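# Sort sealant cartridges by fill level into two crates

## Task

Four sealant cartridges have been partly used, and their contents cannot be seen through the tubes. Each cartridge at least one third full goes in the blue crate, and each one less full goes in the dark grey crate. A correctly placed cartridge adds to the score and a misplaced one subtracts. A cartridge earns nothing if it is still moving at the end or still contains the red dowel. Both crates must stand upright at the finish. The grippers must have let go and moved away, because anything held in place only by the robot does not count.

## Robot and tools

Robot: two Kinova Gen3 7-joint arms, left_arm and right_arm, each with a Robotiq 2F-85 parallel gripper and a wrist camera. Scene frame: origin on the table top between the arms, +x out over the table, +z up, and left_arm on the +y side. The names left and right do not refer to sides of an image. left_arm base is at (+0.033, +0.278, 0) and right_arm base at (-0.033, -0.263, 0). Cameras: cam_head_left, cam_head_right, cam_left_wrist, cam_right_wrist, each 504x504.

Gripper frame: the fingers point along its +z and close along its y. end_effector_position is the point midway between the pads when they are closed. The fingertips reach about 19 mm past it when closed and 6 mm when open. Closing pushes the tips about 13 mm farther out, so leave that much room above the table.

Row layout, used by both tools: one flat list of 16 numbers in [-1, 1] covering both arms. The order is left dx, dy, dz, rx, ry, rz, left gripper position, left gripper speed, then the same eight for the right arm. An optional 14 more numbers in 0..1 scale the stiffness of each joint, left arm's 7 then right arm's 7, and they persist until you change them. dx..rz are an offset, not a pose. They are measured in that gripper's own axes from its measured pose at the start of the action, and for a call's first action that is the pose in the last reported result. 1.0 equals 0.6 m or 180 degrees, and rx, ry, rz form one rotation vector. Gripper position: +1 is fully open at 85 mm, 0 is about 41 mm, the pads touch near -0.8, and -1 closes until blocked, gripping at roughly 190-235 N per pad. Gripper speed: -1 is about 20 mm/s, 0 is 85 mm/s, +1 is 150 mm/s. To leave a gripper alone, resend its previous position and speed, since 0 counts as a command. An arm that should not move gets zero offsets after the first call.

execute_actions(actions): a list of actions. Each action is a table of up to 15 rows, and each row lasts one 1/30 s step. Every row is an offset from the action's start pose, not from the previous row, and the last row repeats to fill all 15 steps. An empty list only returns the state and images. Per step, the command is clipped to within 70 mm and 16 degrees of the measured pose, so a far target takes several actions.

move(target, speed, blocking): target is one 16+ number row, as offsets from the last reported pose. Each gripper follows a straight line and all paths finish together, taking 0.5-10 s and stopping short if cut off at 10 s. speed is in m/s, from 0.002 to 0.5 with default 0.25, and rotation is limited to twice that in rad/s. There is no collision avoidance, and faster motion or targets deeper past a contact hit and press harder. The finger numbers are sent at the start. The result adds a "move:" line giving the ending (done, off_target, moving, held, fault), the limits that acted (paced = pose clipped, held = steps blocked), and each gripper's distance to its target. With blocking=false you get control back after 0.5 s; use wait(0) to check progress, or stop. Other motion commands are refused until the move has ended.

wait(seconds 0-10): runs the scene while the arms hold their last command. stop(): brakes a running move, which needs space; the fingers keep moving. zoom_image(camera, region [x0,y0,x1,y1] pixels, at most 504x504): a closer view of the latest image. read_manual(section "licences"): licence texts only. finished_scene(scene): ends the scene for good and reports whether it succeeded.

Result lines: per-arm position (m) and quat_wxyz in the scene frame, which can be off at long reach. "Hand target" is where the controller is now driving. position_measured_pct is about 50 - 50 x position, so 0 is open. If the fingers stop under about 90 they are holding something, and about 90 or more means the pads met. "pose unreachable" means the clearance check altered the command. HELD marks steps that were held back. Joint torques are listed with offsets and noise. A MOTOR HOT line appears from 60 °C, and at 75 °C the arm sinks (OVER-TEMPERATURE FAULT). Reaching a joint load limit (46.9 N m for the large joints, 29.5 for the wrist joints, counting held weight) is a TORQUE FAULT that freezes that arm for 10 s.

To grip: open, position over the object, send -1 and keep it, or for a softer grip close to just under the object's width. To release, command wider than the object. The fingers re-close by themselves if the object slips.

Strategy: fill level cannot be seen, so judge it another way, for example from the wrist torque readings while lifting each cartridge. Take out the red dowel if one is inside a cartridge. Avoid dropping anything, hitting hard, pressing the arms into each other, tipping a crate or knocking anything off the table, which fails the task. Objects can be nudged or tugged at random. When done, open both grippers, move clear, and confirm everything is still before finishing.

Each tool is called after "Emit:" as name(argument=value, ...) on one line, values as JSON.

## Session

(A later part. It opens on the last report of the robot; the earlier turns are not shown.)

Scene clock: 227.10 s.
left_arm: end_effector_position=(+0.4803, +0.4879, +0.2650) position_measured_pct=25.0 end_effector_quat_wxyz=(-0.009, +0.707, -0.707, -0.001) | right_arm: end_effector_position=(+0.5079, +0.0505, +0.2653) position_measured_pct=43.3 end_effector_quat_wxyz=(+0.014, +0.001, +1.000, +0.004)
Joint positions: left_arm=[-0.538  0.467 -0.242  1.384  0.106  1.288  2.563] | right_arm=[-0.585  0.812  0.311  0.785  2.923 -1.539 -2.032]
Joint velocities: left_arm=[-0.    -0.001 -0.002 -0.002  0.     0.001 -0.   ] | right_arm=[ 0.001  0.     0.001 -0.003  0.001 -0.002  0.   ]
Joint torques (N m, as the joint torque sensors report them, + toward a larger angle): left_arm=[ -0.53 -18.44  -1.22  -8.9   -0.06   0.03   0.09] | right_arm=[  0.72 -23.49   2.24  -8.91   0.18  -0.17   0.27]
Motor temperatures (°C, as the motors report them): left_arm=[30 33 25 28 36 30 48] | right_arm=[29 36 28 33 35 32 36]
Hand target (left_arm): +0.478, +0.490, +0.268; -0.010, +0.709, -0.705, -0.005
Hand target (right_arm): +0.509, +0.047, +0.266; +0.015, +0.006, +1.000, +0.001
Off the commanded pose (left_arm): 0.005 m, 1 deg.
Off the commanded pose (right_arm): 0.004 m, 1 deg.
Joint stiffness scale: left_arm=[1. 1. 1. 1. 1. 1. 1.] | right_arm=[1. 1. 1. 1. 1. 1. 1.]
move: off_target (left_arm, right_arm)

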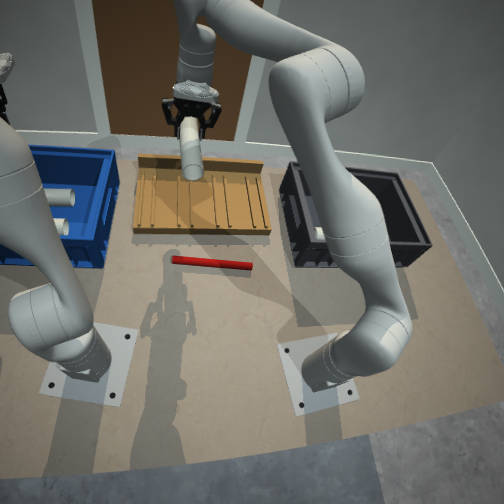

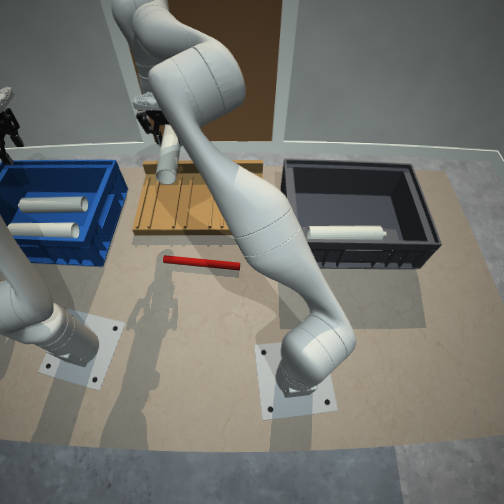

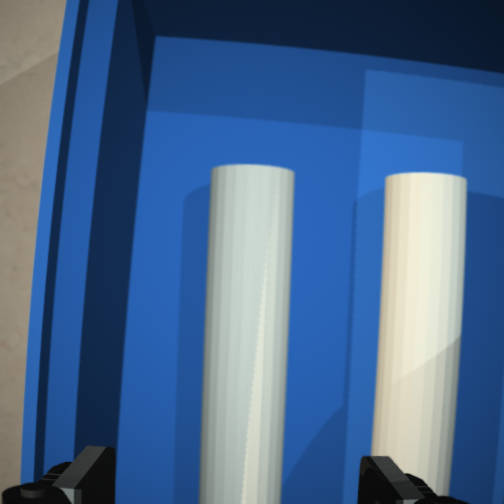

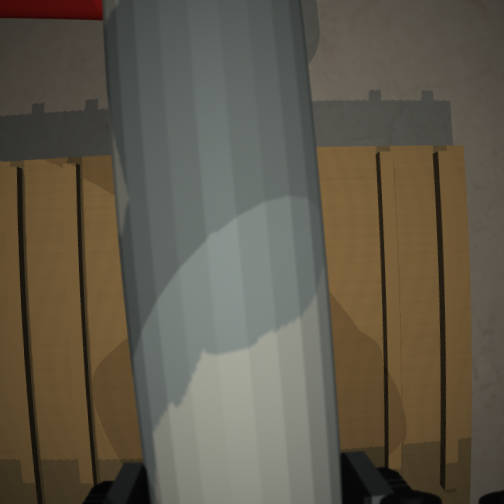

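Emit:
move(target=[0, 0, 0, 0, 0, 0, 0.5, 1, 0.072, -0.851, 0, 0, 0, 0.5, 0.1, 0.5], speed=0.35)

Scene clock: 238.00 s.
left_arm: end_effector_position=(+0.4803, +0.4879, +0.2651) position_measured_pct=25.0 end_effector_quat_wxyz=(-0.009, +0.707, -0.707, -0.001) | right_arm: end_effector_position=(+0.4640, -0.4617, +0.2611) position_measured_pct=43.3 end_effector_quat_wxyz=(+0.011, +0.705, +0.709, +0.010)
Joint positions: left_arm=[-0.538  0.467 -0.242  1.383  0.106  1.288  2.563] | right_arm=[ 0.039  0.637  0.746  1.268  2.701 -1.368 -2.468]
Joint velocities: left_arm=[-0.     0.002  0.    -0.     0.     0.001  0.   ] | right_arm=[ 0.006  0.001 -0.    -0.     0.    -0.001 -0.001]
Joint torques (N m, as the joint torque sensors report them, + toward a larger angle): left_arm=[ -0.02 -18.61  -1.47  -9.07  -0.14  -0.02   0.03] | right_arm=[  0.34 -18.84   3.95  -8.71   0.07   0.24   0.51]
Motor temperatures (°C, as the motors report them): left_arm=[30 33 25 28 36 30 48] | right_arm=[29 36 28 33 35 32 36]
Hand target (left_arm): +0.480, +0.488, +0.265; -0.009, +0.707, -0.707, -0.001
Hand target (right_arm): +0.465, -0.460, +0.260; +0.008, +0.707, +0.707, +0.013
Off the commanded pose (left_arm): 0.000 m, 0 deg.
Off the commanded pose (right_arm): 0.002 m, 1 deg.
Joint stiffness scale: left_arm=[1. 1. 1. 1. 1. 1. 1.] | right_arm=[1. 1. 1. 1. 1. 1. 1.]
move: done

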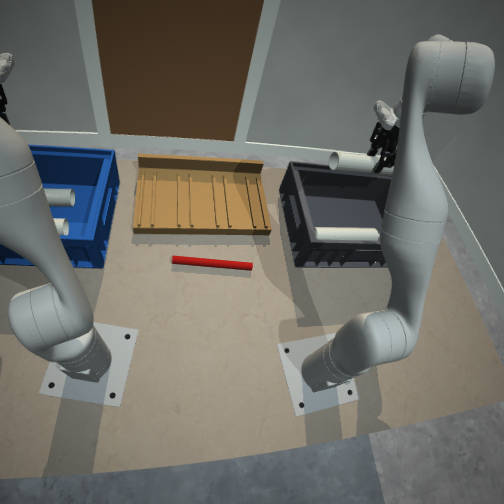

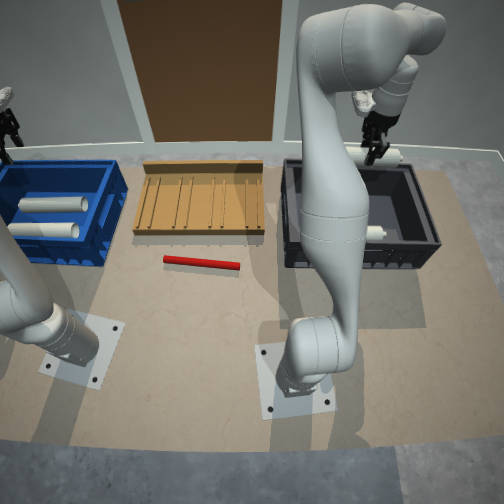

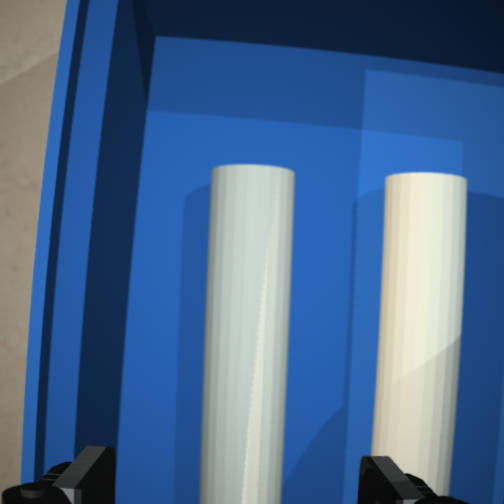

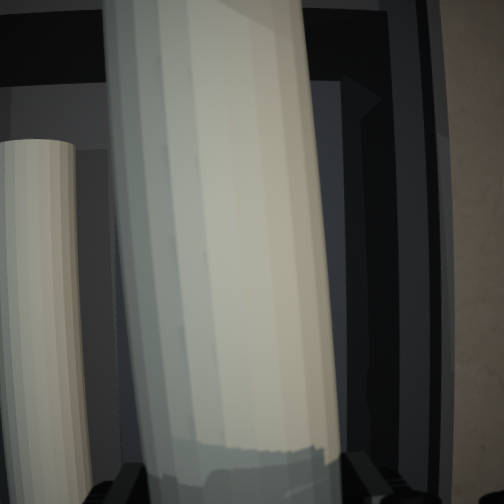

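Emit:
move(target=[0, 0, 0, 0, 0, 0, 0.5, 1, 0, -0.013, 0.325, 0, 0, 0, 0.1, 0.5], speed=0.2)

Emit:
execute_actions(actions=[[[0,0,0,0,0,0,0.5,1,0,0,-0.004,0,0,0,0.5,1]]])

Emit:
move(target=[0, 0, 0, 0, 0, 0, 0.5, 1, 0, 0, -0.33, 0, 0, 0, 0.5, 1], speed=0.3)

Scene clock: 251.27 s.
left_arm: end_effector_position=(+0.4803, +0.4879, +0.2651) position_measured_pct=25.0 end_effector_quat_wxyz=(-0.009, +0.707, -0.707, -0.001) | right_arm: end_effector_position=(+0.4622, -0.4626, +0.0687) position_measured_pct=43.3 end_effector_quat_wxyz=(+0.012, +0.704, +0.710, +0.008)
Joint positions: left_arm=[-0.538  0.467 -0.242  1.383  0.106  1.288  2.563] | right_arm=[ 0.092  0.841  0.596  1.555  2.566 -0.895 -2.338]
Joint velocities: left_arm=[ 0.     0.    -0.001 -0.    -0.    -0.    -0.001] | right_arm=[ 0.006  0.002 -0.005  0.001 -0.     0.     0.002]
Joint torques (N m, as the joint torque sensors report them, + toward a larger angle): left_arm=[ -0.03 -18.53  -1.5   -9.12   0.     0.1    0.08] | right_arm=[ -0.04 -20.06   4.44  -6.28   0.09   0.03   0.35]
Motor temperatures (°C, as the motors report them): left_arm=[30 33 25 28 36 30 48] | right_arm=[29 36 28 33 35 32 36]
Hand target (left_arm): +0.480, +0.488, +0.265; -0.009, +0.707, -0.707, -0.001
Hand target (right_arm): +0.462, -0.462, +0.066; +0.011, +0.705, +0.709, +0.010
Off the commanded pose (left_arm): 0.000 m, 0 deg.
Off the commanded pose (right_arm): 0.003 m, 0 deg.
Joint stiffness scale: left_arm=[1. 1. 1. 1. 1. 1. 1.] | right_arm=[1. 1. 1. 1. 1. 1. 1.]
move: done

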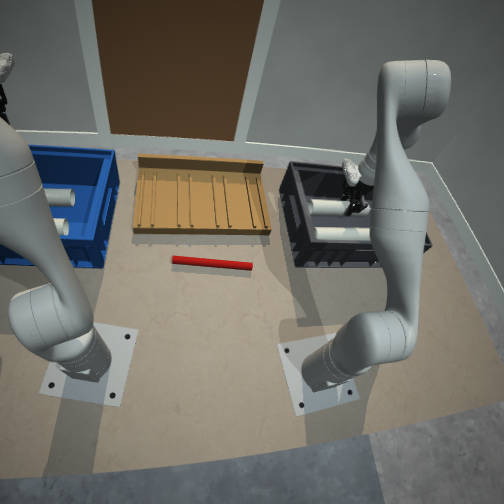

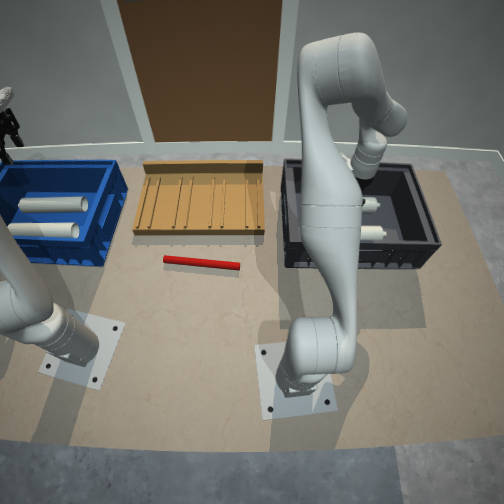

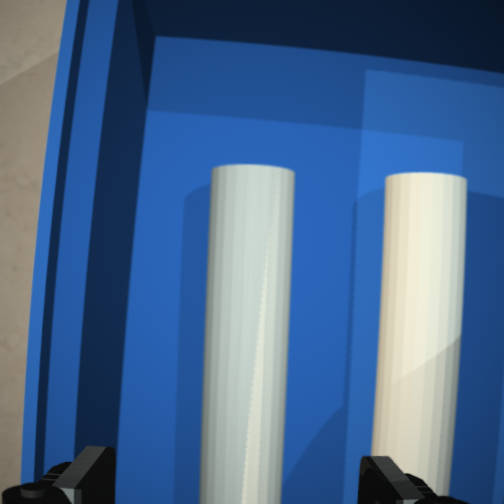

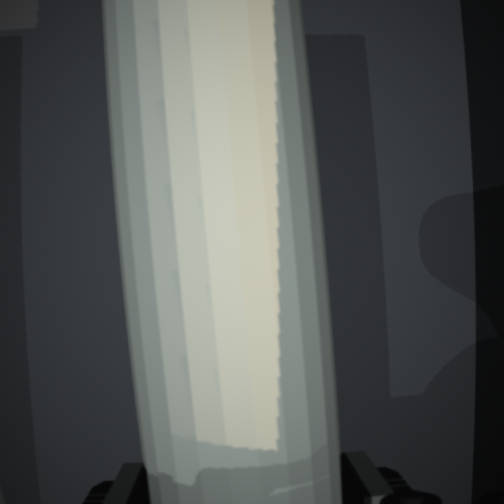

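Scene clock: 251.77 s.
left_arm: end_effector_position=(+0.4803, +0.4879, +0.2651) position_measured_pct=25.0 end_effector_quat_wxyz=(-0.009, +0.707, -0.707, -0.001) | right_arm: end_effector_position=(+0.4623, -0.4626, +0.0690) position_measured_pct=25.0 end_effector_quat_wxyz=(+0.012, +0.704, +0.710, +0.009)
Joint positions: left_arm=[-0.538  0.467 -0.242  1.383  0.106  1.288  2.563] | right_arm=[ 0.092  0.841  0.596  1.555  2.566 -0.896 -2.338]
Joint velocities: left_arm=[-0.001  0.001  0.     0.    -0.    -0.    -0.   ] | right_arm=[ 0.    -0.    -0.    -0.001  0.     0.     0.   ]
Joint torques (N m, as the joint torque sensors report them, + toward a larger angle): left_arm=[ -0.04 -18.47  -1.45  -8.99  -0.23   0.13   0.08] | right_arm=[  0.17 -19.26   4.47  -5.93   0.33   0.07   0.2 ]
Motor temperatures (°C, as the motors report them): left_arm=[30 33 25 28 36 30 48] | right_arm=[29 36 28 33 35 32 36]
Hand target (left_arm): +0.480, +0.488, +0.265; -0.009, +0.707, -0.707, -0.001
Hand target (right_arm): +0.462, -0.463, +0.071; +0.012, +0.704, +0.710, +0.008
Off the commanded pose (left_arm): 0.000 m, 0 deg.
Off the commanded pose (right_arm): 0.002 m, 0 deg.
Joint stiffness scale: left_arm=[1. 1. 1. 1. 1. 1. 1.] | right_arm=[1. 1. 1. 1. 1. 1. 1.]
Step readings (end_effector_position):
0: left_arm (+0.4803, +0.4879, +0.2651) | right_arm (+0.4622, -0.4626, +0.0687)
1: left_arm (+0.4803, +0.4879, +0.2651) | right_arm (+0.4622, -0.4626, +0.0687)
2: left_arm (+0.4803, +0.4879, +0.2651) | right_arm (+0.4622, -0.4626, +0.0687)
4: left_arm (+0.4803, +0.4879, +0.2651) | right_arm (+0.4623, -0.4626, +0.0690)
8: left_arm (+0.4803, +0.4879, +0.2651) | right_arm (+0.4623, -0.4626, +0.0690)
15: end_effector_position above

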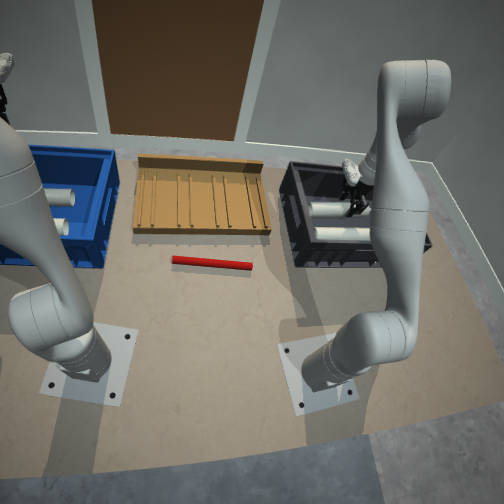

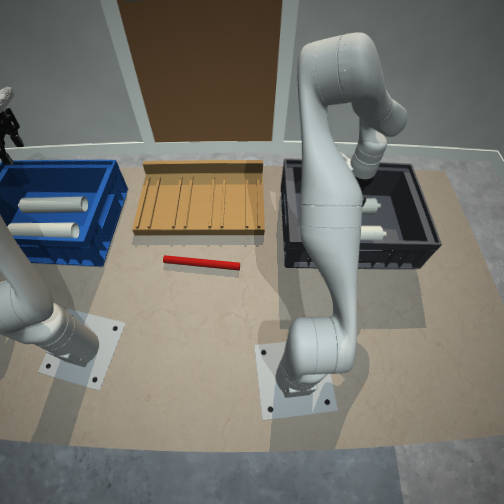

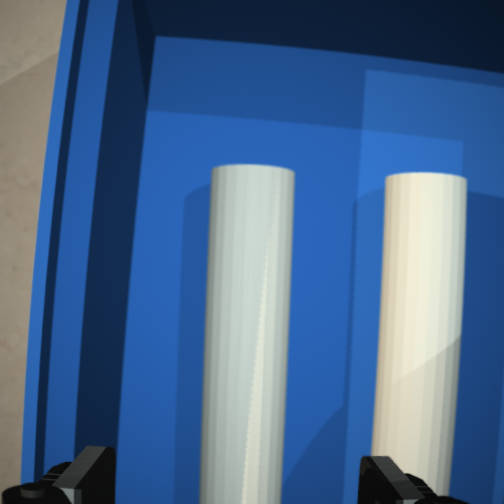

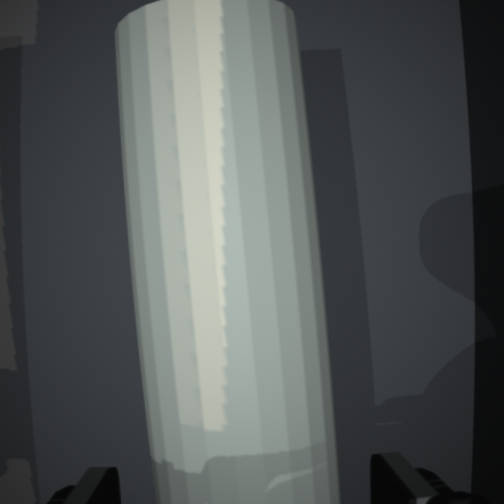

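Scene clock: 252.97 s.
left_arm: end_effector_position=(+0.4803, +0.4879, +0.2651) position_measured_pct=25.0 end_effector_quat_wxyz=(-0.009, +0.707, -0.707, -0.001) | right_arm: end_effector_position=(+0.4576, -0.4605, +0.2641) position_measured_pct=25.0 end_effector_quat_wxyz=(+0.011, +0.703, +0.711, +0.011)
Joint positions: left_arm=[-0.538  0.467 -0.242  1.383  0.106  1.288  2.563] | right_arm=[ 0.038  0.617  0.738  1.289  2.714 -1.362 -2.465]
Joint velocities: left_arm=[ 0.    -0.001  0.001  0.    -0.    -0.     0.   ] | right_arm=[-0.002  0.     0.004  0.    -0.    -0.002 -0.001]
Joint torques (N m, as the joint torque sensors report them, + toward a larger angle): left_arm=[ -0.28 -18.41  -0.97  -8.89  -0.21   0.07   0.28] | right_arm=[  0.6  -17.97   3.9   -8.23  -0.2    0.53   0.25]
Motor temperatures (°C, as the motors report them): left_arm=[30 33 25 28 36 30 48] | right_arm=[29 36 28 33 35 32 36]
Hand target (left_arm): +0.480, +0.488, +0.265; -0.009, +0.707, -0.707, -0.001
Hand target (right_arm): +0.456, -0.462, +0.267; +0.012, +0.704, +0.710, +0.009
Off the commanded pose (left_arm): 0.000 m, 0 deg.
Off the commanded pose (right_arm): 0.003 m, 0 deg.
Joint stiffness scale: left_arm=[1. 1. 1. 1. 1. 1. 1.] | right_arm=[1. 1. 1. 1. 1. 1. 1.]
move: done

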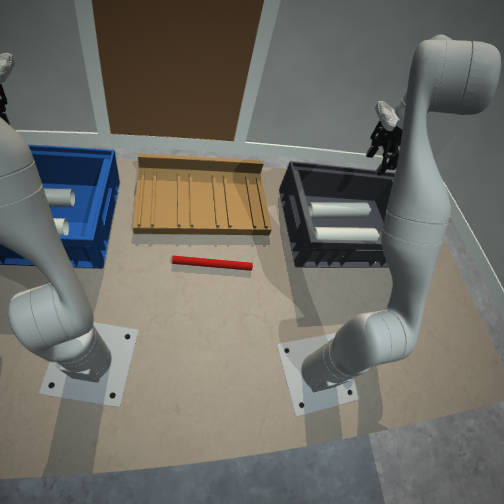

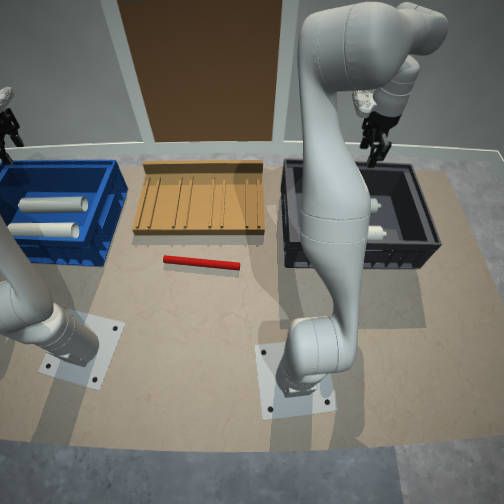

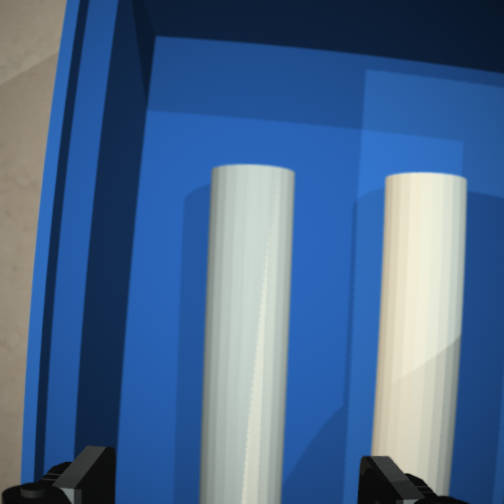

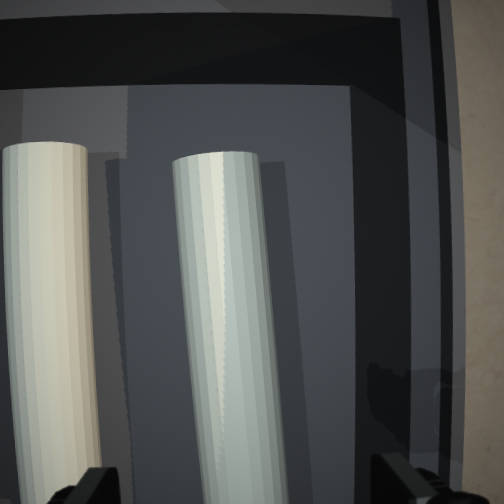

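Emit:
finished_scene(scene=2)

The scene is finished: the task was done.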